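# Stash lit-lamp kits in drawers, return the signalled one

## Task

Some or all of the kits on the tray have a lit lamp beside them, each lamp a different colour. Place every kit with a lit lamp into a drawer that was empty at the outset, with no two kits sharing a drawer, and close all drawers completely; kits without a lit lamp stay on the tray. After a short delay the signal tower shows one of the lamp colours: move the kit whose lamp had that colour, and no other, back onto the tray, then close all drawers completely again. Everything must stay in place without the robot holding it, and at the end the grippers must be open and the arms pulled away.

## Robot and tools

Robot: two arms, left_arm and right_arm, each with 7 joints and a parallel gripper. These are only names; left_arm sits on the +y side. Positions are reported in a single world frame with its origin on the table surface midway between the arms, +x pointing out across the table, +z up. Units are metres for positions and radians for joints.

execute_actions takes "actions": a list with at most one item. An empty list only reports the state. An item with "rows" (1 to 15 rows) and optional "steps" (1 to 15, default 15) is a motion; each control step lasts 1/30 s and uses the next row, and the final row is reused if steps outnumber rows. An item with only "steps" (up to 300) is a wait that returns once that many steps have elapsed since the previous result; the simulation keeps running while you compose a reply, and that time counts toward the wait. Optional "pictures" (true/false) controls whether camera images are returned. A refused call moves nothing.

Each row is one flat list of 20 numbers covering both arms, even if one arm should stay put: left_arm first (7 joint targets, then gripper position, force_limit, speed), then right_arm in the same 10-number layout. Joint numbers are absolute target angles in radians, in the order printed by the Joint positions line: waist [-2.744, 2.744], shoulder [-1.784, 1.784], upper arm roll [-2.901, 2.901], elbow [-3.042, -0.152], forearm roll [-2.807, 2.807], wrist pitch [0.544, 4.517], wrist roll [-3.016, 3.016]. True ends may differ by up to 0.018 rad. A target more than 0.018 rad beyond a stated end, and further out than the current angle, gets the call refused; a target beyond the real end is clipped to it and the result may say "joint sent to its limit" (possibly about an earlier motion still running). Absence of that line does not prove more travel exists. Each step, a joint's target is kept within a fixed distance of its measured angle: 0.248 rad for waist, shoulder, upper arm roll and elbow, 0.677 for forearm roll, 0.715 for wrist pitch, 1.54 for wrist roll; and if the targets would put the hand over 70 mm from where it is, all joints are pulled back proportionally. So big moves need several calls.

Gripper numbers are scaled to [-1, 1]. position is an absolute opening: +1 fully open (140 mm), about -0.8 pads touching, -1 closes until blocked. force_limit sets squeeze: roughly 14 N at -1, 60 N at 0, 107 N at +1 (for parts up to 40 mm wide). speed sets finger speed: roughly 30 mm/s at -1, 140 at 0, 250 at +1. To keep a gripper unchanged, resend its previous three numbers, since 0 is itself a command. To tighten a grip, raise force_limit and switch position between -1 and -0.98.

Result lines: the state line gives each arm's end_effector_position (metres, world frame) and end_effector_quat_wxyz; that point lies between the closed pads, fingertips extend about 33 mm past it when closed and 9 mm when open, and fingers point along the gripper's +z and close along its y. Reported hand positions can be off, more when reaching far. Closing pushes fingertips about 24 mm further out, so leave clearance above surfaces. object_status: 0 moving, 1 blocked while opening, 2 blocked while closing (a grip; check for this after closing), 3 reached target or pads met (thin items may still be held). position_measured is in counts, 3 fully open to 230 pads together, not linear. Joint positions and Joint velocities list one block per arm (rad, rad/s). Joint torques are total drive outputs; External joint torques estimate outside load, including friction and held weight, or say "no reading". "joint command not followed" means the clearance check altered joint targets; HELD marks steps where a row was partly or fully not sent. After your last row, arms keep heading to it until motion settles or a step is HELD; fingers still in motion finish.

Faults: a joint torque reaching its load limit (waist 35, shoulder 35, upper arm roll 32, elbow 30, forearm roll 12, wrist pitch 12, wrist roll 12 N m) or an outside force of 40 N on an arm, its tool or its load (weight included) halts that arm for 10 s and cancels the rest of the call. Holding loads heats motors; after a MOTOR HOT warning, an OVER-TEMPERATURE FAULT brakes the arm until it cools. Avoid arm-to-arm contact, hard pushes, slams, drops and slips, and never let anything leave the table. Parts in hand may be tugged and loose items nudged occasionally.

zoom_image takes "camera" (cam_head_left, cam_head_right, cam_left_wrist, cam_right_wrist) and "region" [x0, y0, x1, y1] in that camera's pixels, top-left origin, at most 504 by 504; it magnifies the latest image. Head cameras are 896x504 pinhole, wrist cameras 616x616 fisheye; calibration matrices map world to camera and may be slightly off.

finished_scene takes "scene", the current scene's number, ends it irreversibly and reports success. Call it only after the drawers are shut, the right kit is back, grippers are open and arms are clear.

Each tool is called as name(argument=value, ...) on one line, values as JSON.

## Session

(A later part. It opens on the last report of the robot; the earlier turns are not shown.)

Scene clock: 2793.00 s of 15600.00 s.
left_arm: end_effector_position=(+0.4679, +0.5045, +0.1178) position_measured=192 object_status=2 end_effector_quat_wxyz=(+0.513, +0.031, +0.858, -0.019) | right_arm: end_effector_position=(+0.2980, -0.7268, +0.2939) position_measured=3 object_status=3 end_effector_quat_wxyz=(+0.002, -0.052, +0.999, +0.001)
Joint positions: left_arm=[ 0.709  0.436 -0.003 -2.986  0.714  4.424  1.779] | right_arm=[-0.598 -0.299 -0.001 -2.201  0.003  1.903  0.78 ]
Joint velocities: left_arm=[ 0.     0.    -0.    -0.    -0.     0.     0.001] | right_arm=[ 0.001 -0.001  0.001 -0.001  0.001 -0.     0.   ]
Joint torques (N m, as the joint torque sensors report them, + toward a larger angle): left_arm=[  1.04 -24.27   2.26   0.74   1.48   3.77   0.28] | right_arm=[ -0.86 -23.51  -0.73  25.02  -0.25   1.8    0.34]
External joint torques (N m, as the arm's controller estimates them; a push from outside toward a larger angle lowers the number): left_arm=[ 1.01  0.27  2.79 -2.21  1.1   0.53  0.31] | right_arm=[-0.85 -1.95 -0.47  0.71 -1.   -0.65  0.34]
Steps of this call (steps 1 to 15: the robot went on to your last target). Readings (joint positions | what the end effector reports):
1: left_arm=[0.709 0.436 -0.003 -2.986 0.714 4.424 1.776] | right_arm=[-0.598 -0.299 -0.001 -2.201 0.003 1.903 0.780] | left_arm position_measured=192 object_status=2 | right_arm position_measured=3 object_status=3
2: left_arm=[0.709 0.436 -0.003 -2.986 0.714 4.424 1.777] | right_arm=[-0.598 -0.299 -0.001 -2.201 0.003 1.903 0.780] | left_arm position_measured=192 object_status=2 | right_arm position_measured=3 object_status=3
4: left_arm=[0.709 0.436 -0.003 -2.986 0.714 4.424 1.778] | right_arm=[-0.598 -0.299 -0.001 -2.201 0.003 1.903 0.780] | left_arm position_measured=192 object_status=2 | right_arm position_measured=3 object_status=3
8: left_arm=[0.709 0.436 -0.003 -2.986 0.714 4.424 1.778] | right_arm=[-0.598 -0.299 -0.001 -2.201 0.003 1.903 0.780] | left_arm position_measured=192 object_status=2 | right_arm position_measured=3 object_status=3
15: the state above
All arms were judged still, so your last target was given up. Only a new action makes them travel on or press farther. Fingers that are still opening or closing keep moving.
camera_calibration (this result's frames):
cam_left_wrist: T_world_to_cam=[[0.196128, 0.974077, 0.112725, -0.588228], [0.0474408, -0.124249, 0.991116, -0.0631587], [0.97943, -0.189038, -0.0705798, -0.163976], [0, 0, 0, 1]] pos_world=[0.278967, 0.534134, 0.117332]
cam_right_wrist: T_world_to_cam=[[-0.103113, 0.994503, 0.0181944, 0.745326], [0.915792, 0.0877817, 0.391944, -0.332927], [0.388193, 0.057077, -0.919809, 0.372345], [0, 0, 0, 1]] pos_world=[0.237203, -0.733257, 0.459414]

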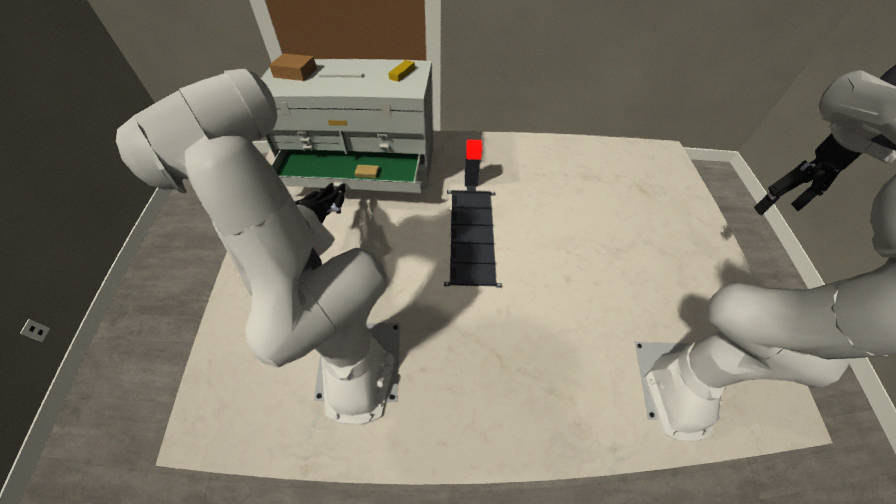

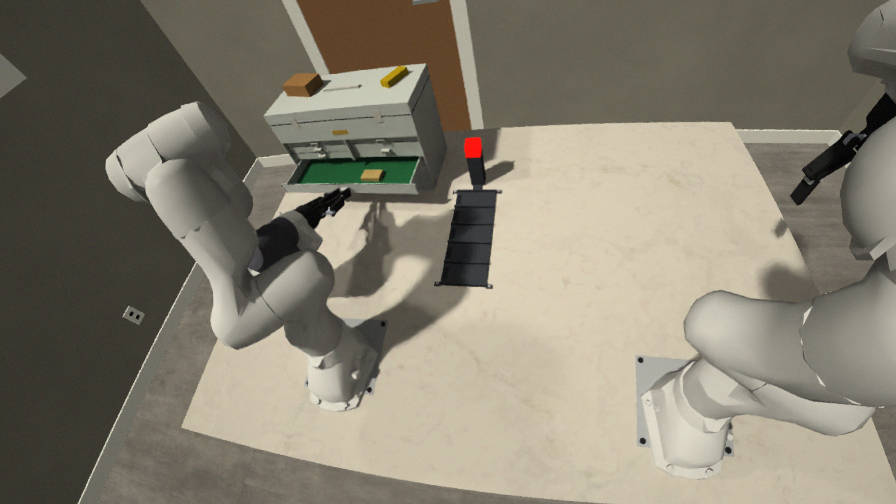

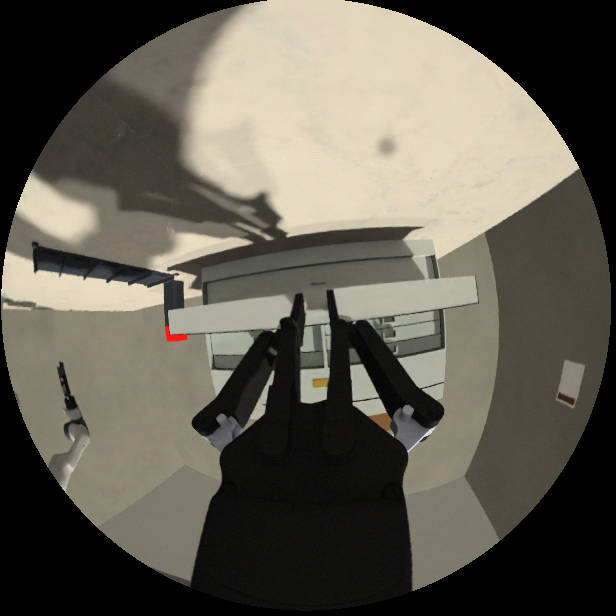

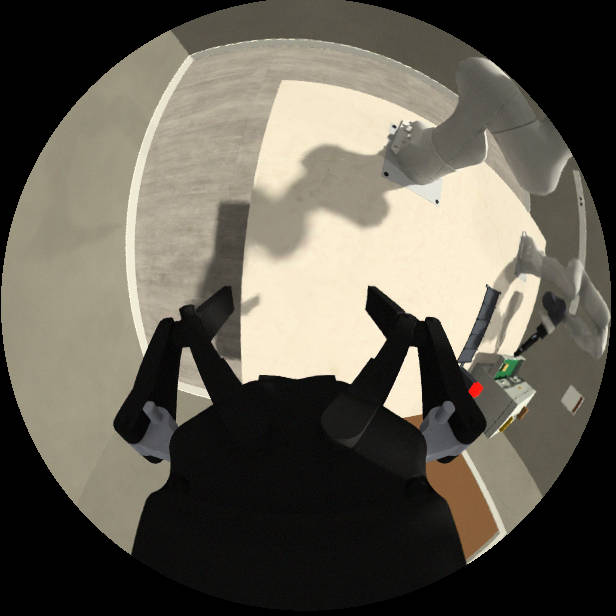

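execute_actions(actions=[{"rows":[[0.709,0.436,0,-2.986,0.714,4.424,1.779,0.5,-0.4,0,-0.6,-0.3,0,-2.2,0,1.9,0.785,1,0,0]],"steps":15}])

Scene clock: 2823.67 s of 15600.00 s.
left_arm: end_effector_position=(+0.4677, +0.5050, +0.1177) position_measured=86 object_status=0 end_effector_quat_wxyz=(+0.513, +0.031, +0.858, -0.019) | right_arm: end_effector_position=(+0.2980, -0.7268, +0.2939) position_measured=3 object_status=3 end_effector_quat_wxyz=(+0.002, -0.052, +0.999, +0.001)
Joint positions: left_arm=[ 0.71   0.436 -0.002 -2.987  0.714  4.425  1.78 ] | right_arm=[-0.598 -0.299 -0.001 -2.201  0.003  1.903  0.78 ]
Joint velocities: left_arm=[ 0.    -0.    -0.    -0.001  0.001 -0.001 -0.   ] | right_arm=[ 0.001 -0.001 -0.     0.001 -0.001 -0.    -0.001]
Joint torques (N m, as the joint torque sensors report them, + toward a larger angle): left_arm=[ -0.64 -25.08   1.18   2.39   0.64   3.26   0.06] | right_arm=[ -0.93 -23.77  -0.77  25.25  -0.21   1.85   0.34]
External joint torques (N m, as the arm's controller estimates them; a push from outside toward a larger angle lowers the number): left_arm=[-0.65 -0.52  1.73 -0.53  0.26  0.03  0.08] | right_arm=[-0.85 -2.06 -0.42  0.87 -0.96 -0.6   0.34]
Steps of this call (steps 1 to 220: nothing new was sent; then 22.83 s passed at rest; steps 221 to 235: all 15 steps of this action). Readings (joint positions | what the end effector reports):
221: left_arm=[0.710 0.436 -0.003 -2.987 0.714 4.425 1.780] | right_arm=[-0.598 -0.299 -0.001 -2.201 0.003 1.903 0.780] | left_arm position_measured=192 object_status=0 | right_arm position_measured=3 object_status=3
222: left_arm=[0.710 0.436 -0.003 -2.987 0.714 4.425 1.780] | right_arm=[-0.598 -0.299 -0.001 -2.201 0.003 1.903 0.780] | left_arm position_measured=190 object_status=0 | right_arm position_measured=3 object_status=3
224: left_arm=[0.710 0.436 -0.003 -2.987 0.714 4.425 1.780] | right_arm=[-0.598 -0.299 -0.001 -2.201 0.003 1.903 0.780] | left_arm position_measured=170 object_status=0 | right_arm position_measured=3 object_status=3
228: left_arm=[0.710 0.436 -0.003 -2.987 0.714 4.425 1.780] | right_arm=[-0.598 -0.299 -0.001 -2.201 0.003 1.903 0.780] | left_arm position_measured=140 object_status=0 | right_arm position_measured=3 object_status=3
235: the state above
camera_calibration (this result's frames):
cam_left_wrist: T_world_to_cam=[[0.195521, 0.974108, 0.113511, -0.588486], [0.0476394, -0.125042, 0.991007, -0.0627173], [0.979542, -0.188355, -0.0708543, -0.164076], [0, 0, 0, 1]] pos_world=[0.278768, 0.534502, 0.117327]
cam_right_wrist: T_world_to_cam=[[-0.103114, 0.994503, 0.0181927, 0.745327], [0.915791, 0.087783, 0.391944, -0.332926], [0.388193, 0.0570757, -0.919809, 0.372345], [0, 0, 0, 1]] pos_world=[0.237203, -0.733257, 0.459415]

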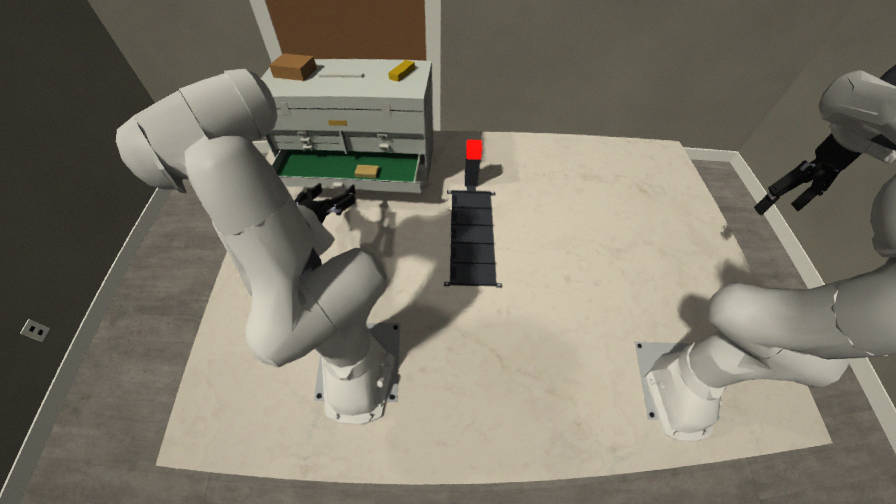

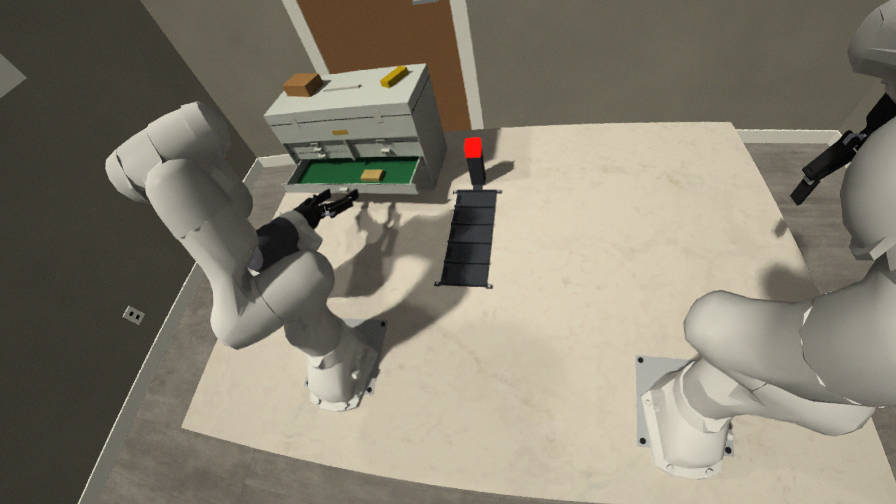

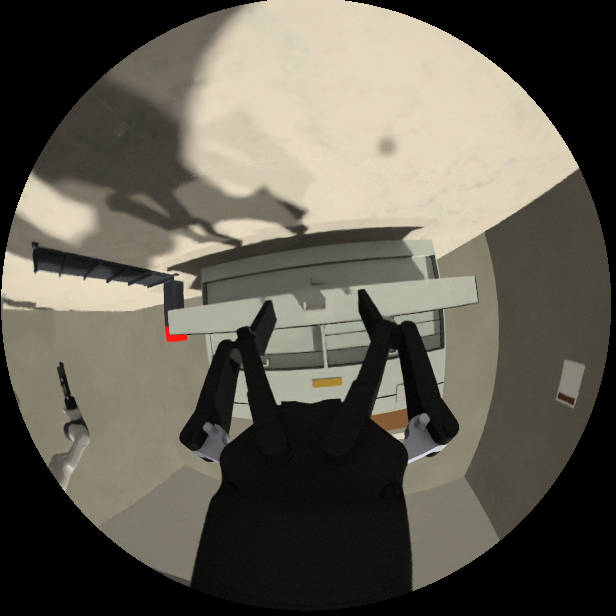

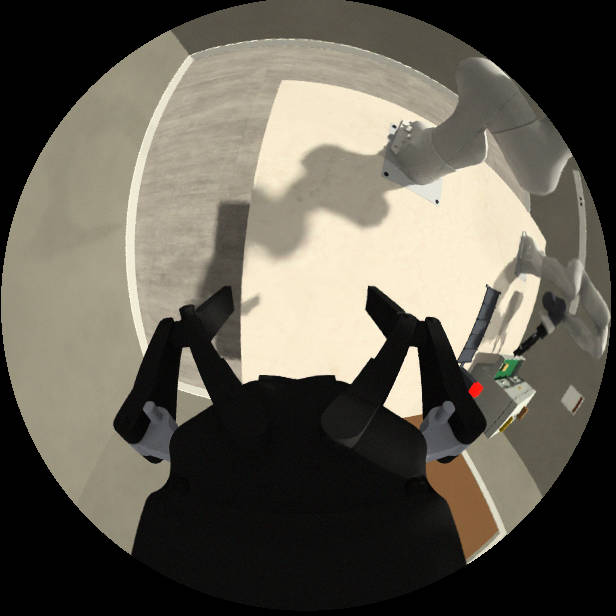

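execute_actions(actions=[{"rows":[[0.72,0.25,0,-3.03,0.714,4.27,1.779,0.5,-0.4,0,-0.6,-0.3,0,-2.2,0,1.9,0.785,1,0,0]],"steps":15}], pictures=false)

execute_actions(actions=[{"rows":[[0.72,-0.15,0,-3.0,0.714,3.75,1.779,0.5,-0.4,0,-0.6,-0.3,0,-2.2,0,1.9,0.785,1,0,0]],"steps":15}], pictures=false)

execute_actions(actions=[{"rows":[[0.3,-0.6,0,-2.8,0.3,2.7,1.6,0.5,-0.4,0,-0.6,-0.3,0,-2.2,0,1.9,0.785,1,0,0]],"steps":15}], pictures=false)

execute_actions(actions=[{"steps":30}], pictures=false)

Scene clock: 2838.57 s of 15600.00 s.
left_arm: end_effector_position=(+0.4686, +0.5138, +0.1403) position_measured=66 object_status=3 end_effector_quat_wxyz=(+0.496, +0.059, +0.866, +0.017) | right_arm: end_effector_position=(+0.2980, -0.7268, +0.2939) position_measured=3 object_status=3 end_effector_quat_wxyz=(+0.002, -0.052, +0.999, +0.001)
Joint positions: left_arm=[ 0.717  0.252 -0.002 -3.028  0.714  4.282  1.78 ] | right_arm=[-0.598 -0.299 -0.001 -2.201  0.003  1.903  0.78 ]
Joint velocities: left_arm=[ 0.001 -0.001 -0.    -0.003 -0.    -0.049 -0.   ] | right_arm=[ 0.     0.    -0.001  0.001  0.     0.001 -0.   ]
Joint torques (N m, as the joint torque sensors report them, + toward a larger angle): left_arm=[  1.15 -24.2    1.56   4.51   0.42   2.68   0.05] | right_arm=[ -0.93 -23.57  -0.65  25.22  -0.22   1.82   0.39]
External joint torques (N m, as the arm's controller estimates them; a push from outside toward a larger angle lowers the number): left_arm=[ 1.1  -2.12  1.87 -1.45  0.22 -0.63  0.07] | right_arm=[-0.9  -1.98 -0.36  0.88 -0.98 -0.64  0.39]
Steps of this call (steps 1 to 15: the robot went on to your last target; steps 16 to 90: nothing new was sent; then 11.40 s passed at rest; steps 91 to 105: all 15 steps of this action). Readings (joint positions | what the end effector reports):
91: left_arm=[0.711 0.401 -0.002 -3.001 0.714 4.396 1.780] | right_arm=[-0.598 -0.299 -0.001 -2.201 0.003 1.903 0.780] | left_arm position_measured=66 object_status=3 | right_arm position_measured=3 object_status=3
92: left_arm=[0.713 0.350 -0.002 -3.013 0.714 4.374 1.780] | right_arm=[-0.598 -0.299 -0.001 -2.201 0.003 1.903 0.780] | left_arm position_measured=66 object_status=3 | right_arm position_measured=3 object_status=3
94: left_arm=[0.716 0.287 -0.002 -3.019 0.714 4.343 1.780] | right_arm=[-0.598 -0.299 -0.001 -2.201 0.003 1.903 0.780] | left_arm position_measured=66 object_status=3 | right_arm position_measured=3 object_status=3
98: left_arm=[0.717 0.256 -0.002 -3.025 0.714 4.307 1.780] | right_arm=[-0.598 -0.299 -0.001 -2.201 0.003 1.903 0.780] | left_arm position_measured=66 object_status=3 | right_arm position_measured=3 object_status=3
105: the state above

Scene clock: 2839.07 s of 15600.00 s.
left_arm: end_effector_position=(+0.4751, +0.5775, +0.1756) position_measured=66 object_status=3 end_effector_quat_wxyz=(+0.403, +0.117, +0.898, +0.136) | right_arm: end_effector_position=(+0.2980, -0.7268, +0.2939) position_measured=3 object_status=3 end_effector_quat_wxyz=(+0.002, -0.052, +0.999, +0.001)
Joint positions: left_arm=[ 0.718 -0.147 -0.002 -2.998  0.714  3.782  1.78 ] | right_arm=[-0.598 -0.299 -0.001 -2.201  0.003  1.903  0.78 ]
Joint velocities: left_arm=[-0.    -0.003  0.    -0.005  0.001 -0.171 -0.002] | right_arm=[-0.001 -0.001 -0.     0.    -0.     0.001 -0.   ]
Joint torques (N m, as the joint torque sensors report them, + toward a larger angle): left_arm=[  0.46 -19.11   1.86  13.9   -0.33   2.81   0.09] | right_arm=[ -0.72 -23.36  -0.68  25.27  -0.27   1.83   0.39]
External joint torques (N m, as the arm's controller estimates them; a push from outside toward a larger angle lowers the number): left_arm=[ 0.46 -1.51  1.63 -1.15  0.15 -0.63  0.09] | right_arm=[-0.72 -1.58 -0.43  0.83 -1.02 -0.63  0.39]
Steps of this call (steps 1 to 15: all 15 steps of this action). Readings (joint positions | what the end effector reports):
1: left_arm=[0.717 0.208 -0.002 -3.029 0.714 4.194 1.780] | right_arm=[-0.598 -0.299 -0.001 -2.201 0.003 1.903 0.780] | left_arm position_measured=66 object_status=3 | right_arm position_measured=3 object_status=3
2: left_arm=[0.717 0.132 -0.002 -3.024 0.714 4.112 1.780] | right_arm=[-0.598 -0.299 -0.001 -2.201 0.003 1.903 0.780] | left_arm position_measured=66 object_status=3 | right_arm position_measured=3 object_status=3
4: left_arm=[0.717 -0.017 -0.002 -3.008 0.714 3.994 1.780] | right_arm=[-0.598 -0.299 -0.001 -2.201 0.003 1.903 0.780] | left_arm position_measured=66 object_status=3 | right_arm position_measured=3 object_status=3
8: left_arm=[0.718 -0.134 -0.002 -2.995 0.714 3.867 1.780] | right_arm=[-0.598 -0.299 -0.001 -2.201 0.003 1.903 0.780] | left_arm position_measured=66 object_status=3 | right_arm position_measured=3 object_status=3
15: the state above

Scene clock: 2839.57 s of 15600.00 s.
left_arm: end_effector_position=(+0.4820, +0.5543, +0.2650) position_measured=66 object_status=3 end_effector_quat_wxyz=(+0.261, +0.009, +0.954, +0.148) | right_arm: end_effector_position=(+0.2980, -0.7268, +0.2939) position_measured=3 object_status=3 end_effector_quat_wxyz=(+0.002, -0.052, +0.999, +0.001)
Joint positions: left_arm=[ 0.305 -0.597 -0.003 -2.798  0.312  2.787  1.645] | right_arm=[-0.598 -0.299 -0.001 -2.201  0.003  1.903  0.78 ]
Joint velocities: left_arm=[-0.02  -0.007  0.008 -0.02  -0.082 -0.511 -0.127] | right_arm=[ 0.002  0.     0.     0.    -0.001 -0.    -0.   ]
Joint torques (N m, as the joint torque sensors report them, + toward a larger angle): left_arm=[ -2.35 -12.5    2.01  22.78  -0.37   2.79  -0.33] | right_arm=[ -0.6  -23.63  -0.28  25.74  -0.17   1.78   0.37]
External joint torques (N m, as the arm's controller estimates them; a push from outside toward a larger angle lowers the number): left_arm=[-2.32 -0.9   2.28 -2.07 -0.66 -0.71 -0.34] | right_arm=[-0.61 -1.94 -0.03  1.38 -0.93 -0.67  0.37]
Steps of this call (steps 1 to 15: all 15 steps of this action). Readings (joint positions | what the end effector reports):
1: left_arm=[0.663 -0.182 0.006 -2.975 0.640 3.667 1.766] | right_arm=[-0.598 -0.299 -0.001 -2.201 0.003 1.903 0.780] | left_arm position_measured=66 object_status=3 | right_arm position_measured=3 object_status=3
2: left_arm=[0.590 -0.247 0.008 -2.927 0.558 3.536 1.749] | right_arm=[-0.598 -0.299 -0.001 -2.201 0.003 1.903 0.780] | left_arm position_measured=66 object_status=3 | right_arm position_measured=3 object_status=3
4: left_arm=[0.446 -0.404 0.005 -2.845 0.448 3.284 1.721] | right_arm=[-0.598 -0.299 -0.001 -2.201 0.003 1.903 0.780] | left_arm position_measured=66 object_status=3 | right_arm position_measured=3 object_status=3
8: left_arm=[0.330 -0.572 -0.007 -2.791 0.362 3.010 1.686] | right_arm=[-0.598 -0.299 -0.001 -2.201 0.003 1.903 0.780] | left_arm position_measured=66 object_status=3 | right_arm position_measured=3 object_status=3
15: the state above

Scene clock: 2840.57 s of 15600.00 s.
left_arm: end_effector_position=(+0.4624, +0.5555, +0.2463) position_measured=66 object_status=3 end_effector_quat_wxyz=(+0.225, -0.017, +0.964, +0.138) | right_arm: end_effector_position=(+0.2980, -0.7268, +0.2939) position_measured=3 object_status=3 end_effector_quat_wxyz=(+0.002, -0.052, +0.999, +0.001)
Joint positions: left_arm=[ 0.303 -0.598 -0.003 -2.799  0.303  2.704  1.608] | right_arm=[-0.598 -0.299 -0.001 -2.201  0.003  1.903  0.78 ]
Joint velocities: left_arm=[-0.    -0.     0.001 -0.001 -0.    -0.001 -0.007] | right_arm=[ 0.    -0.001 -0.001 -0.001  0.001  0.001 -0.001]
Joint torques (N m, as the joint torque sensors report them, + toward a larger angle): left_arm=[ -2.85 -12.14   1.99  22.73  -0.16   2.6   -0.23] | right_arm=[ -0.87 -23.96  -0.71  25.13  -0.23   1.79   0.4 ]
External joint torques (N m, as the arm's controller estimates them; a push from outside toward a larger angle lowers the number): left_arm=[-2.87 -1.16  2.24 -1.21 -0.5  -0.56 -0.23] | right_arm=[-0.84 -2.27 -0.43  0.76 -0.98 -0.66  0.4 ]
Steps of this call (steps 1 to 30: the robot went on to your last target). Readings (joint positions | what the end effector reports):
1: left_arm=[0.304 -0.597 -0.003 -2.799 0.310 2.772 1.641] | right_arm=[-0.598 -0.299 -0.001 -2.201 0.003 1.903 0.780] | left_arm position_measured=66 object_status=3 | right_arm position_measured=3 object_status=3
2: left_arm=[0.304 -0.597 -0.003 -2.799 0.308 2.760 1.638] | right_arm=[-0.598 -0.299 -0.001 -2.201 0.003 1.903 0.780] | left_arm position_measured=66 object_status=3 | right_arm position_measured=3 object_status=3
4: left_arm=[0.303 -0.597 -0.003 -2.799 0.306 2.741 1.632] | right_arm=[-0.598 -0.299 -0.001 -2.201 0.003 1.903 0.780] | left_arm position_measured=66 object_status=3 | right_arm position_measured=3 object_status=3
8: left_arm=[0.303 -0.598 -0.003 -2.799 0.304 2.721 1.623] | right_arm=[-0.598 -0.299 -0.001 -2.201 0.003 1.903 0.780] | left_arm position_measured=66 object_status=3 | right_arm position_measured=3 object_status=3
30: the state above
All arms were judged still, so your last target was given up. Only a new action makes them travel on or press farther. Fingers that are still opening or closing keep moving.

execute_actions(actions=[{"rows":[[0.045,-0.6,0,-2.7,0,2.3,1.7,0.5,-0.4,0,-0.6,-0.3,0,-2.2,0,1.9,0.785,1,0,0]],"steps":15}], pictures=false)

execute_actions(actions=[{"rows":[[0.045,-0.35,0,-2.45,0,2.3,1.7,0.5,-0.4,0,-0.6,-0.3,0,-2.2,0,1.9,0.785,1,0,0],[0.045,-0.35,0,-2.45,0,2.3,1.7,0.5,-0.4,0,-0.6,-0.3,0,-2.2,0,1.9,0.785,1,0,0],[0.045,-0.35,0,-2.45,0,2.3,1.7,0.5,-0.4,0,-0.6,-0.3,0,-2.2,0,1.9,0.785,1,0,0],[0.045,-0.35,0,-2.45,0,2.3,1.7,0.5,-0.4,0,-0.6,-0.3,0,-2.2,0,1.9,0.785,1,0,0],[0.045,-0.35,0,-2.45,0,2.3,1.7,0.5,-0.4,0,-0.6,-0.3,0,-2.2,0,1.9,0.785,1,0,0],[0.045,-0.35,0,-2.45,0,2.3,1.7,0.5,-0.4,0,-0.6,-0.3,0,-2.2,0,1.9,0.785,1,0,0],[0.045,-0.2,0,-2.35,0,2.33,1.7,0.5,-0.4,0,-0.6,-0.3,0,-2.2,0,1.9,0.785,1,0,0],[0.045,-0.2,0,-2.35,0,2.33,1.7,0.5,-0.4,0,-0.6,-0.3,0,-2.2,0,1.9,0.785,1,0,0],[0.045,-0.2,0,-2.35,0,2.33,1.7,0.5,-0.4,0,-0.6,-0.3,0,-2.2,0,1.9,0.785,1,0,0],[0.045,-0.2,0,-2.35,0,2.33,1.7,0.5,-0.4,0,-0.6,-0.3,0,-2.2,0,1.9,0.785,1,0,0],[0.045,-0.0728,0,-2.2975,0,2.3455,1.7,0.5,-0.4,0,-0.6,-0.3,0,-2.2,0,1.9,0.785,1,0,0]],"steps":15}], pictures=false)

execute_actions(actions=[{"steps":25}])

Scene clock: 2861.00 s of 15600.00 s.
left_arm: end_effector_position=(+0.4302, +0.4185, +0.2267) position_measured=66 object_status=3 end_effector_quat_wxyz=(+0.114, +0.023, +0.993, +0.014) | right_arm: end_effector_position=(+0.2980, -0.7268, +0.2939) position_measured=3 object_status=3 end_effector_quat_wxyz=(+0.002, -0.052, +0.999, +0.001)
Joint positions: left_arm=[ 0.049 -0.599 -0.001 -2.702  0.011  2.334  1.672] | right_arm=[-0.598 -0.299 -0.001 -2.201  0.003  1.903  0.78 ]
Joint velocities: left_arm=[-0.009  0.001 -0.     0.005 -0.069 -0.182  0.069] | right_arm=[-0.    -0.     0.001  0.001 -0.    -0.    -0.001]
Joint torques (N m, as the joint torque sensors report them, + toward a larger angle): left_arm=[ -2.08 -11.59   1.07  25.34   0.16   2.46   0.37] | right_arm=[ -0.75 -23.56  -0.61  25.27  -0.22   1.8    0.38]
External joint torques (N m, as the arm's controller estimates them; a push from outside toward a larger angle lowers the number): left_arm=[-2.17 -0.33  1.49  0.94 -0.57 -0.53  0.38] | right_arm=[-0.8  -1.78 -0.42  0.82 -0.98 -0.66  0.38]
Steps of this call (steps 1 to 90: nothing new was sent; then 16.93 s passed at rest; steps 91 to 105: all 15 steps of this action). Readings (joint positions | what the end effector reports):
91: left_arm=[0.272 -0.597 0.005 -2.788 0.265 2.666 1.611] | right_arm=[-0.598 -0.299 -0.001 -2.201 0.003 1.903 0.780] | left_arm position_measured=66 object_status=3 | right_arm position_measured=3 object_status=3
92: left_arm=[0.232 -0.597 0.006 -2.772 0.229 2.629 1.616] | right_arm=[-0.598 -0.299 -0.001 -2.201 0.003 1.903 0.780] | left_arm position_measured=66 object_status=3 | right_arm position_measured=3 object_status=3
94: left_arm=[0.159 -0.597 0.004 -2.743 0.162 2.556 1.626] | right_arm=[-0.598 -0.299 -0.001 -2.201 0.003 1.903 0.780] | left_arm position_measured=66 object_status=3 | right_arm position_measured=3 object_status=3
98: left_arm=[0.068 -0.599 -0.001 -2.708 0.060 2.425 1.648] | right_arm=[-0.598 -0.299 -0.001 -2.201 0.003 1.903 0.780] | left_arm position_measured=66 object_status=3 | right_arm position_measured=3 object_status=3
105: the state above

Scene clock: 2861.50 s of 15600.00 s.
left_arm: end_effector_position=(+0.5413, +0.4236, +0.1806) position_measured=66 object_status=3 end_effector_quat_wxyz=(+0.055, +0.030, +0.998, +0.006) | right_arm: end_effector_position=(+0.2980, -0.7268, +0.2939) position_measured=3 object_status=3 end_effector_quat_wxyz=(+0.002, -0.052, +0.999, +0.001)
Joint positions: left_arm=[ 0.047 -0.088 -0.001 -2.311  0.003  2.334  1.689] | right_arm=[-0.598 -0.299 -0.001 -2.201  0.003  1.903  0.78 ]
Joint velocities: left_arm=[-0.     0.351 -0.001  0.049 -0.004  0.012  0.014] | right_arm=[-0.001  0.     0.001  0.     0.001 -0.001 -0.001]
Joint torques (N m, as the joint torque sensors report them, + toward a larger angle): left_arm=[ -1.98 -35.38   1.4   28.74   0.24   4.18   0.43] | right_arm=[ -0.95 -23.71  -0.54  25.48  -0.25   1.83   0.37]
External joint torques (N m, as the arm's controller estimates them; a push from outside toward a larger angle lowers the number): left_arm=[-2.02  2.58  1.43  0.95 -0.44  0.79  0.43] | right_arm=[-0.94 -2.07 -0.27  1.13 -1.   -0.63  0.37]
Steps of this call (steps 1 to 15: all 15 steps of this action). Readings (joint positions | what the end effector reports):
1: left_arm=[0.049 -0.548 -0.001 -2.650 0.008 2.321 1.675] | right_arm=[-0.598 -0.299 -0.001 -2.201 0.003 1.903 0.780] | left_arm position_measured=66 object_status=3 | right_arm position_measured=3 object_status=3
2: left_arm=[0.048 -0.478 -0.001 -2.579 0.007 2.320 1.677] | right_arm=[-0.598 -0.299 -0.001 -2.201 0.003 1.903 0.780] | left_arm position_measured=66 object_status=3 | right_arm position_measured=3 object_status=3
4: left_arm=[0.048 -0.401 -0.001 -2.501 0.006 2.318 1.680] | right_arm=[-0.598 -0.299 -0.001 -2.201 0.003 1.903 0.780] | left_arm position_measured=66 object_status=3 | right_arm position_measured=3 object_status=3
8: left_arm=[0.048 -0.290 -0.001 -2.403 0.004 2.319 1.685] | right_arm=[-0.598 -0.299 -0.001 -2.201 0.003 1.903 0.780] | left_arm position_measured=66 object_status=3 | right_arm position_measured=3 object_status=3
15: the state above

Scene clock: 2862.33 s of 15600.00 s.
left_arm: end_effector_position=(+0.5469, +0.4239, +0.1792) position_measured=66 object_status=3 end_effector_quat_wxyz=(+0.057, +0.031, +0.998, +0.006) | right_arm: end_effector_position=(+0.2980, -0.7268, +0.2939) position_measured=3 object_status=3 end_effector_quat_wxyz=(+0.002, -0.052, +0.999, +0.001)
Joint positions: left_arm=[ 0.047 -0.073 -0.001 -2.299  0.003  2.341  1.693] | right_arm=[-0.598 -0.299 -0.001 -2.201  0.003  1.903  0.78 ]
Joint velocities: left_arm=[-0.    -0.002  0.001 -0.001 -0.     0.    -0.001] | right_arm=[ 0.    -0.002 -0.    -0.     0.001 -0.     0.001]
Joint torques (N m, as the joint torque sensors report them, + toward a larger angle): left_arm=[ -1.87 -28.14   0.03  23.16   0.17   3.37   0.57] | right_arm=[ -0.66 -23.59  -0.61  25.2   -0.23   1.83   0.4 ]
External joint torques (N m, as the arm's controller estimates them; a push from outside toward a larger angle lowers the number): left_arm=[-1.93  0.24  0.04  0.11 -0.48  0.7   0.57] | right_arm=[-0.7  -1.88 -0.39  0.8  -0.99 -0.63  0.4 ]
Steps of this call (steps 1 to 25: the robot went on to your last target). Readings (joint positions | what the end effector reports):
1: left_arm=[0.047 -0.079 -0.001 -2.310 0.003 2.335 1.690] | right_arm=[-0.598 -0.299 -0.001 -2.201 0.003 1.903 0.780] | left_arm position_measured=66 object_status=3 | right_arm position_measured=3 object_status=3
2: left_arm=[0.047 -0.075 -0.001 -2.308 0.003 2.335 1.690] | right_arm=[-0.598 -0.299 -0.001 -2.201 0.003 1.903 0.780] | left_arm position_measured=66 object_status=3 | right_arm position_measured=3 object_status=3
4: left_arm=[0.047 -0.073 -0.001 -2.304 0.003 2.337 1.691] | right_arm=[-0.598 -0.299 -0.001 -2.201 0.003 1.903 0.780] | left_arm position_measured=66 object_status=3 | right_arm position_measured=3 object_status=3
8: left_arm=[0.047 -0.073 -0.001 -2.300 0.003 2.340 1.692] | right_arm=[-0.598 -0.299 -0.001 -2.201 0.003 1.903 0.780] | left_arm position_measured=66 object_status=3 | right_arm position_measured=3 object_status=3
25: the state above
camera_calibration (this result's frames):
cam_left_wrist: T_world_to_cam=[[0.2251, 0.974099, -0.0214961, -0.523951], [0.836585, -0.181919, 0.516751, -0.45988], [0.499456, -0.134304, -0.855866, 0.127737], [0, 0, 0, 1]] pos_world=[0.438871, 0.443875, 0.335706]
cam_right_wrist: T_world_to_cam=[[-0.103114, 0.994503, 0.0181897, 0.745328], [0.915791, 0.0877841, 0.391945, -0.332926], [0.388194, 0.057073, -0.919809, 0.372344], [0, 0, 0, 1]] pos_world=[0.237203, -0.733257, 0.459417]

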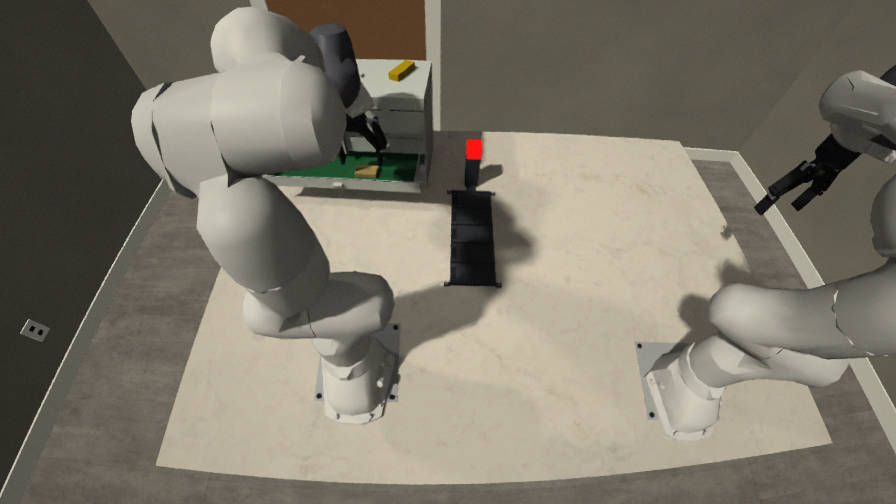

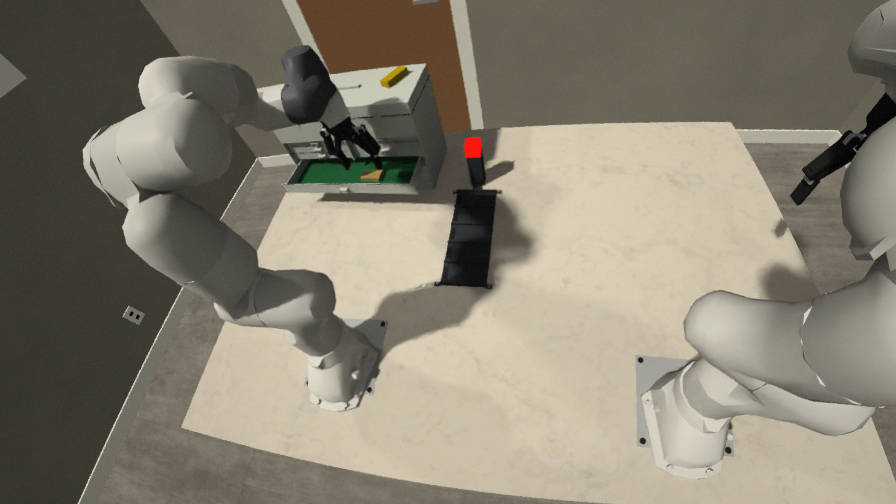

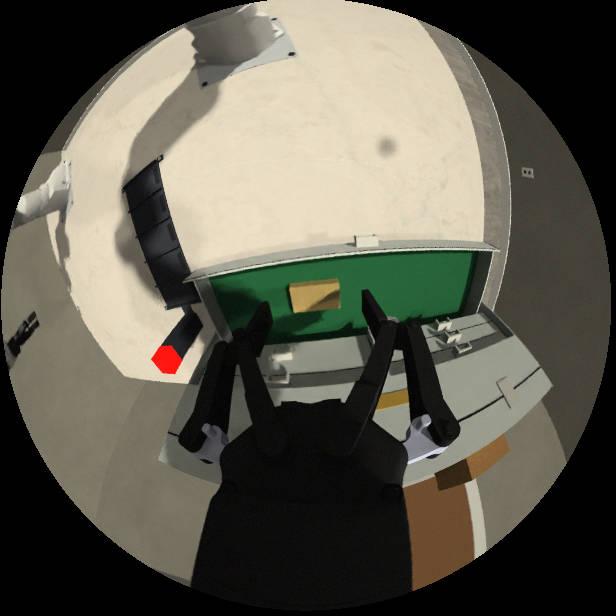

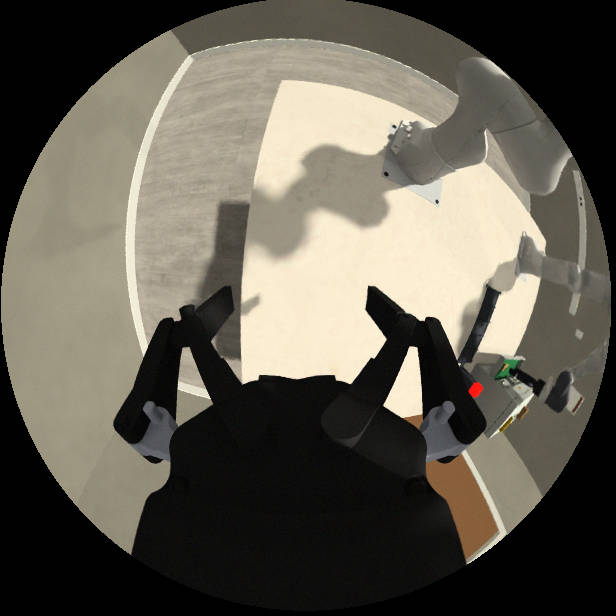

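Centred. Descend.

execute_actions(actions=[{"rows":[[0.045,-0.045,0,-2.316,0,2.42,1.7,0.5,-0.4,0,-0.6,-0.3,0,-2.2,0,1.9,0.785,1,0,0],[0.045,-0.045,0,-2.316,0,2.42,1.7,0.5,-0.4,0,-0.6,-0.3,0,-2.2,0,1.9,0.785,1,0,0],[0.045,-0.045,0,-2.316,0,2.42,1.7,0.5,-0.4,0,-0.6,-0.3,0,-2.2,0,1.9,0.785,1,0,0],[0.045,-0.045,0,-2.316,0,2.42,1.7,0.5,-0.4,0,-0.6,-0.3,0,-2.2,0,1.9,0.785,1,0,0],[0.045,-0.02,0,-2.334,0,2.47,1.7,0.5,-0.4,0,-0.6,-0.3,0,-2.2,0,1.9,0.785,1,0,0],[0.045,-0.02,0,-2.334,0,2.47,1.7,0.5,-0.4,0,-0.6,-0.3,0,-2.2,0,1.9,0.785,1,0,0],[0.045,-0.02,0,-2.334,0,2.47,1.7,0.5,-0.4,0,-0.6,-0.3,0,-2.2,0,1.9,0.785,1,0,0],[0.045,-0.02,0,-2.334,0,2.47,1.7,0.5,-0.4,0,-0.6,-0.3,0,-2.2,0,1.9,0.785,1,0,0],[0.045,0.004,0,-2.35,0,2.494,1.7,0.5,-0.4,0,-0.6,-0.3,0,-2.2,0,1.9,0.785,1,0,0]],"steps":15}], pictures=false)

execute_actions(actions=[{"steps":20}])

Scene clock: 2879.43 s of 15600.00 s.
left_arm: end_effector_position=(+0.5485, +0.4239, +0.1308) position_measured=66 object_status=3 end_effector_quat_wxyz=(+0.060, +0.032, +0.998, +0.006) | right_arm: end_effector_position=(+0.2980, -0.7268, +0.2939) position_measured=3 object_status=3 end_effector_quat_wxyz=(+0.002, -0.052, +0.999, +0.001)
Joint positions: left_arm=[ 0.047  0.003 -0.001 -2.35   0.003  2.473  1.693] | right_arm=[-0.598 -0.299 -0.001 -2.201  0.003  1.903  0.78 ]
Joint velocities: left_arm=[-0.002  0.008  0.001 -0.006  0.     0.094 -0.   ] | right_arm=[-0.001 -0.001  0.    -0.     0.002  0.001  0.002]
Joint torques (N m, as the joint torque sensors report them, + toward a larger angle): left_arm=[ -1.48 -30.09   0.54  21.68   0.13   3.62   0.34] | right_arm=[ -0.73 -23.44  -0.71  25.48  -0.23   1.84   0.37]
External joint torques (N m, as the arm's controller estimates them; a push from outside toward a larger angle lowers the number): left_arm=[-1.39  1.17  0.62 -1.18 -0.48  0.78  0.35] | right_arm=[-0.78 -1.78 -0.51  1.09 -0.99 -0.62  0.37]
Steps of this call (steps 1 to 15: the robot went on to your last target; steps 16 to 90: nothing new was sent; then 13.60 s passed at rest; steps 91 to 105: all 15 steps of this action). Readings (joint positions | what the end effector reports):
91: left_arm=[0.047 -0.070 -0.001 -2.301 0.003 2.354 1.693] | right_arm=[-0.598 -0.299 -0.001 -2.201 0.003 1.903 0.780] | left_arm position_measured=66 object_status=3 | right_arm position_measured=3 object_status=3
92: left_arm=[0.047 -0.064 -0.001 -2.304 0.003 2.366 1.693] | right_arm=[-0.598 -0.299 -0.001 -2.201 0.003 1.903 0.780] | left_arm position_measured=66 object_status=3 | right_arm position_measured=3 object_status=3
94: left_arm=[0.047 -0.053 -0.001 -2.311 0.003 2.382 1.693] | right_arm=[-0.598 -0.299 -0.001 -2.201 0.003 1.903 0.780] | left_arm position_measured=66 object_status=3 | right_arm position_measured=3 object_status=3
98: left_arm=[0.047 -0.027 -0.001 -2.329 0.003 2.427 1.693] | right_arm=[-0.598 -0.299 -0.001 -2.201 0.003 1.903 0.780] | left_arm position_measured=66 object_status=3 | right_arm position_measured=3 object_status=3
105: the state above

Scene clock: 2880.10 s of 15600.00 s.
left_arm: end_effector_position=(+0.5534, +0.4241, +0.1329) position_measured=66 object_status=3 end_effector_quat_wxyz=(+0.068, +0.032, +0.997, +0.007) | right_arm: end_effector_position=(+0.2980, -0.7268, +0.2939) position_measured=3 object_status=3 end_effector_quat_wxyz=(+0.002, -0.052, +0.999, +0.001)
Joint positions: left_arm=[ 0.047  0.003 -0.001 -2.35   0.003  2.489  1.693] | right_arm=[-0.598 -0.299 -0.001 -2.201  0.003  1.903  0.78 ]
Joint velocities: left_arm=[-0.001  0.001 -0.     0.     0.     0.002  0.   ] | right_arm=[-0.001  0.001  0.     0.001  0.    -0.001  0.001]
Joint torques (N m, as the joint torque sensors report them, + toward a larger angle): left_arm=[ -1.91 -29.53   0.98  21.06   0.14   3.61   0.49] | right_arm=[ -0.94 -23.55  -0.85  25.2   -0.2    1.77   0.39]
External joint torques (N m, as the arm's controller estimates them; a push from outside toward a larger angle lowers the number): left_arm=[-1.84  0.11  1.04 -0.73 -0.45  0.9   0.49] | right_arm=[-0.91 -1.84 -0.56  0.78 -0.95 -0.7   0.39]
Steps of this call (steps 1 to 20: the robot went on to your last target). Readings (joint positions | what the end effector reports):
1: left_arm=[0.047 0.003 -0.001 -2.350 0.003 2.476 1.693] | right_arm=[-0.598 -0.299 -0.001 -2.201 0.003 1.903 0.780] | left_arm position_measured=66 object_status=3 | right_arm position_measured=3 object_status=3
2: left_arm=[0.047 0.003 -0.001 -2.350 0.003 2.479 1.693] | right_arm=[-0.598 -0.299 -0.001 -2.201 0.003 1.903 0.780] | left_arm position_measured=66 object_status=3 | right_arm position_measured=3 object_status=3
4: left_arm=[0.047 0.003 -0.001 -2.350 0.003 2.482 1.693] | right_arm=[-0.598 -0.299 -0.001 -2.201 0.003 1.903 0.780] | left_arm position_measured=66 object_status=3 | right_arm position_measured=3 object_status=3
8: left_arm=[0.047 0.003 -0.001 -2.350 0.003 2.486 1.693] | right_arm=[-0.598 -0.299 -0.001 -2.201 0.003 1.903 0.780] | left_arm position_measured=66 object_status=3 | right_arm position_measured=3 object_status=3
20: the state above
camera_calibration (this result's frames):
cam_left_wrist: T_world_to_cam=[[0.226054, 0.973987, -0.0157714, -0.527915], [0.825287, -0.182891, 0.534278, -0.437083], [0.517495, -0.133792, -0.845162, 0.0732492], [0, 0, 0, 1]] pos_world=[0.44215, 0.444044, 0.287106]
cam_right_wrist: T_world_to_cam=[[-0.103114, 0.994503, 0.0181879, 0.745329], [0.915791, 0.0877845, 0.391945, -0.332926], [0.388194, 0.0570712, -0.919809, 0.372344], [0, 0, 0, 1]] pos_world=[0.237203, -0.733257, 0.459418]

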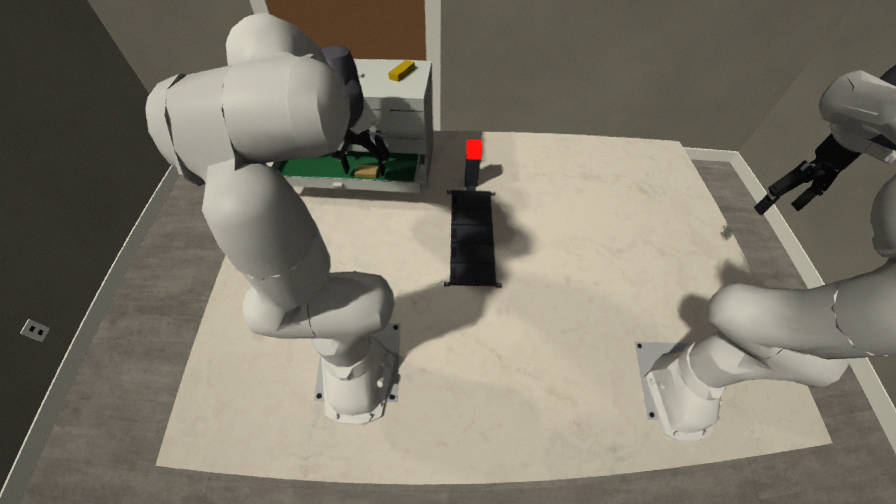

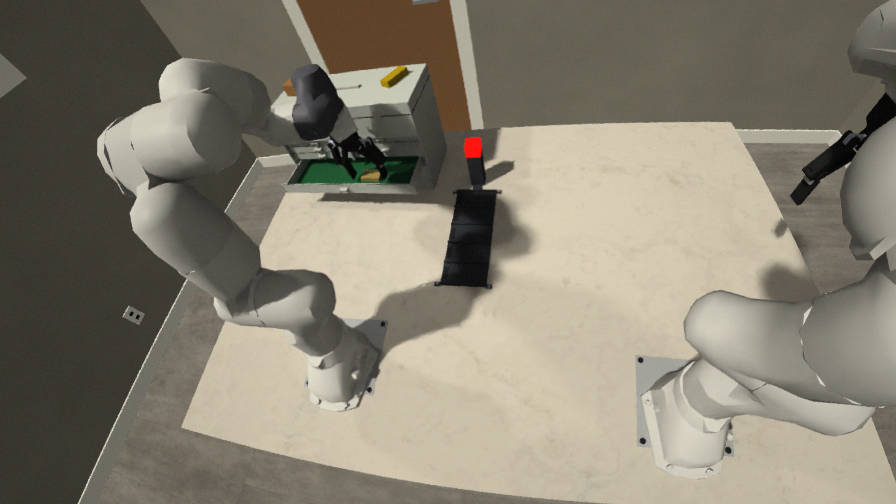

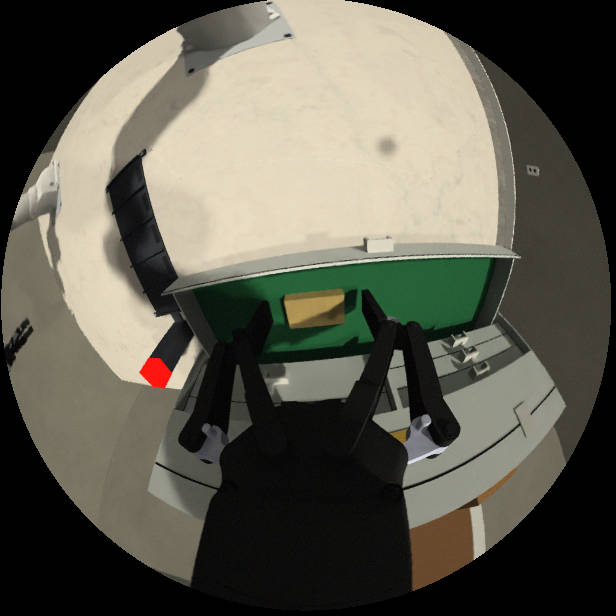

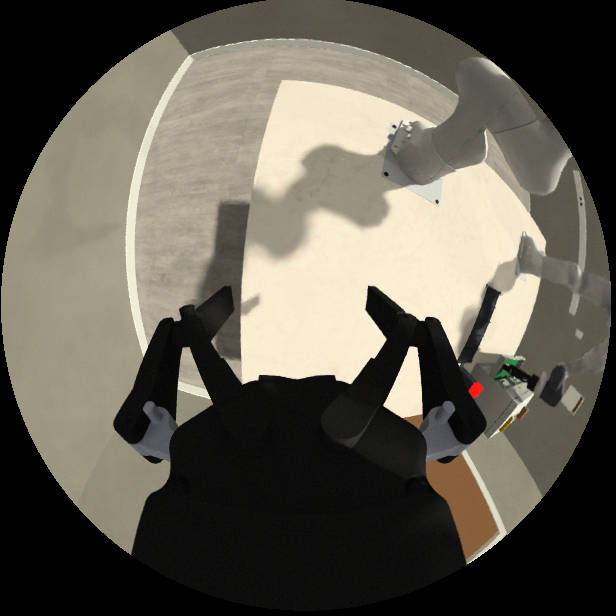

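execute_actions(actions=[{"rows":[[0.045,0.004,0,-2.35,0,2.47,1.7,0.5,-0.4,0,-0.6,-0.3,0,-2.2,0,1.9,0.785,1,0,0]],"steps":12}], pictures=false)

execute_actions(actions=[{"rows":[[0.045,0.004,0,-2.35,0,2.47,1.7,-1,-0.2,-0.5,-0.6,-0.3,0,-2.2,0,1.9,0.785,1,0,0]],"steps":15}], pictures=false)

execute_actions(actions=[{"steps":15}], pictures=false)

Scene clock: 2890.20 s of 15600.00 s.
left_arm: end_effector_position=(+0.5493, +0.4239, +0.1311) position_measured=66 object_status=3 end_effector_quat_wxyz=(+0.061, +0.032, +0.998, +0.006) | right_arm: end_effector_position=(+0.2980, -0.7268, +0.2939) position_measured=3 object_status=3 end_effector_quat_wxyz=(+0.002, -0.052, +0.999, +0.001)
Joint positions: left_arm=[ 0.047  0.003 -0.001 -2.35   0.003  2.476  1.693] | right_arm=[-0.598 -0.299 -0.001 -2.201  0.003  1.903  0.78 ]
Joint velocities: left_arm=[ 0.     0.001  0.001 -0.001  0.    -0.01   0.001] | right_arm=[-0.001  0.     0.    -0.001  0.001  0.    -0.002]
Joint torques (N m, as the joint torque sensors report them, + toward a larger angle): left_arm=[ -2.25 -30.3    0.85  21.69   0.14   2.23   0.39] | right_arm=[ -1.08 -23.33  -0.77  25.01  -0.19   1.82   0.36]
External joint torques (N m, as the arm's controller estimates them; a push from outside toward a larger angle lowers the number): left_arm=[-2.39 -0.67  0.7  -0.08 -0.44 -0.45  0.39] | right_arm=[-1.12 -1.71 -0.57  0.64 -0.94 -0.64  0.36]
Steps of this call (steps 1 to 15: the robot went on to your last target; steps 16 to 90: nothing new was sent; then 6.70 s passed at rest; steps 91 to 102: all 12 steps of this action). Readings (joint positions | what the end effector reports):
91: left_arm=[0.047 0.003 -0.001 -2.350 0.003 2.488 1.693] | right_arm=[-0.598 -0.299 -0.001 -2.201 0.003 1.903 0.780] | left_arm position_measured=66 object_status=3 | right_arm position_measured=3 object_status=3
92: left_arm=[0.047 0.003 -0.001 -2.350 0.003 2.485 1.693] | right_arm=[-0.598 -0.299 -0.001 -2.201 0.003 1.903 0.780] | left_arm position_measured=66 object_status=3 | right_arm position_measured=3 object_status=3
94: left_arm=[0.047 0.003 -0.001 -2.350 0.003 2.482 1.693] | right_arm=[-0.598 -0.299 -0.001 -2.201 0.003 1.903 0.780] | left_arm position_measured=66 object_status=3 | right_arm position_measured=3 object_status=3
98: left_arm=[0.047 0.003 -0.001 -2.350 0.003 2.477 1.693] | right_arm=[-0.598 -0.299 -0.001 -2.201 0.003 1.903 0.780] | left_arm position_measured=66 object_status=3 | right_arm position_measured=3 object_status=3
102: the state above

Scene clock: 2890.70 s of 15600.00 s.
left_arm: end_effector_position=(+0.5490, +0.4238, +0.1312) position_measured=130 object_status=0 end_effector_quat_wxyz=(+0.060, +0.032, +0.998, +0.006) | right_arm: end_effector_position=(+0.2980, -0.7268, +0.2939) position_measured=3 object_status=3 end_effector_quat_wxyz=(+0.002, -0.052, +0.999, +0.001)
Joint positions: left_arm=[ 0.047  0.003 -0.001 -2.35   0.002  2.474  1.693] | right_arm=[-0.598 -0.299 -0.001 -2.201  0.003  1.903  0.78 ]
Joint velocities: left_arm=[ 0.001 -0.011 -0.     0.003 -0.001 -0.     0.001] | right_arm=[-0.001  0.     0.001 -0.001  0.    -0.001 -0.   ]
Joint torques (N m, as the joint torque sensors report them, + toward a larger angle): left_arm=[ -2.15 -27.99   0.33  21.24   0.2    2.09   0.42] | right_arm=[ -0.59 -23.48  -0.37  25.5   -0.17   1.8    0.36]
External joint torques (N m, as the arm's controller estimates them; a push from outside toward a larger angle lowers the number): left_arm=[-2.07  1.98  0.38 -0.78 -0.37 -0.62  0.42] | right_arm=[-0.56 -1.82 -0.09  1.14 -0.92 -0.65  0.36]
Steps of this call (steps 1 to 15: all 15 steps of this action). Readings (joint positions | what the end effector reports):
1: left_arm=[0.047 0.003 -0.001 -2.350 0.003 2.475 1.693] | right_arm=[-0.598 -0.299 -0.001 -2.201 0.003 1.903 0.780] | left_arm position_measured=66 object_status=0 | right_arm position_measured=3 object_status=3
2: left_arm=[0.047 0.003 -0.001 -2.350 0.003 2.475 1.693] | right_arm=[-0.598 -0.299 -0.001 -2.201 0.003 1.903 0.780] | left_arm position_measured=70 object_status=0 | right_arm position_measured=3 object_status=3
4: left_arm=[0.047 0.003 -0.001 -2.350 0.003 2.475 1.693] | right_arm=[-0.598 -0.299 -0.001 -2.201 0.003 1.903 0.780] | left_arm position_measured=79 object_status=0 | right_arm position_measured=3 object_status=3
8: left_arm=[0.047 0.003 -0.001 -2.350 0.003 2.474 1.693] | right_arm=[-0.598 -0.299 -0.001 -2.201 0.003 1.903 0.780] | left_arm position_measured=98 object_status=0 | right_arm position_measured=3 object_status=3
15: the state above

Scene clock: 2891.20 s of 15600.00 s.
left_arm: end_effector_position=(+0.5490, +0.4238, +0.1313) position_measured=132 object_status=2 end_effector_quat_wxyz=(+0.060, +0.032, +0.998, +0.006) | right_arm: end_effector_position=(+0.2980, -0.7268, +0.2939) position_measured=3 object_status=3 end_effector_quat_wxyz=(+0.002, -0.052, +0.999, +0.001)
Joint positions: left_arm=[ 0.047  0.003 -0.001 -2.349  0.002  2.474  1.693] | right_arm=[-0.598 -0.299 -0.001 -2.201  0.003  1.903  0.78 ]
Joint velocities: left_arm=[ 0.001 -0.001  0.    -0.001 -0.001  0.001 -0.001] | right_arm=[-0.    -0.001  0.    -0.001 -0.001 -0.001  0.001]
Joint torques (N m, as the joint torque sensors report them, + toward a larger angle): left_arm=[ -1.68 -28.53   0.41  21.83   0.17   2.2    0.43] | right_arm=[ -0.88 -23.57  -0.67  25.12  -0.21   1.81   0.37]
External joint torques (N m, as the arm's controller estimates them; a push from outside toward a larger angle lowers the number): left_arm=[-1.74  1.2   0.34  0.02 -0.41 -0.48  0.43] | right_arm=[-0.88 -1.94 -0.42  0.82 -0.97 -0.63  0.37]
Steps of this call (steps 1 to 15: the robot went on to your last target). Readings (joint positions | what the end effector reports):
1: left_arm=[0.047 0.003 -0.001 -2.349 0.002 2.474 1.693] | right_arm=[-0.598 -0.299 -0.001 -2.201 0.003 1.903 0.780] | left_arm position_measured=132 object_status=0 | right_arm position_measured=3 object_status=3
2: left_arm=[0.047 0.003 -0.001 -2.349 0.002 2.474 1.693] | right_arm=[-0.598 -0.299 -0.001 -2.201 0.003 1.903 0.780] | left_arm position_measured=132 object_status=0 | right_arm position_measured=3 object_status=3
4: left_arm=[0.047 0.003 -0.001 -2.349 0.002 2.474 1.693] | right_arm=[-0.598 -0.299 -0.001 -2.201 0.003 1.903 0.780] | left_arm position_measured=132 object_status=0 | right_arm position_measured=3 object_status=3
8: left_arm=[0.047 0.003 -0.001 -2.349 0.002 2.474 1.693] | right_arm=[-0.598 -0.299 -0.001 -2.201 0.003 1.903 0.780] | left_arm position_measured=132 object_status=2 | right_arm position_measured=3 object_status=3
15: the state above
All arms were judged still, so your last target was given up. Only a new action makes them travel on or press farther. Fingers that are still opening or closing keep moving.


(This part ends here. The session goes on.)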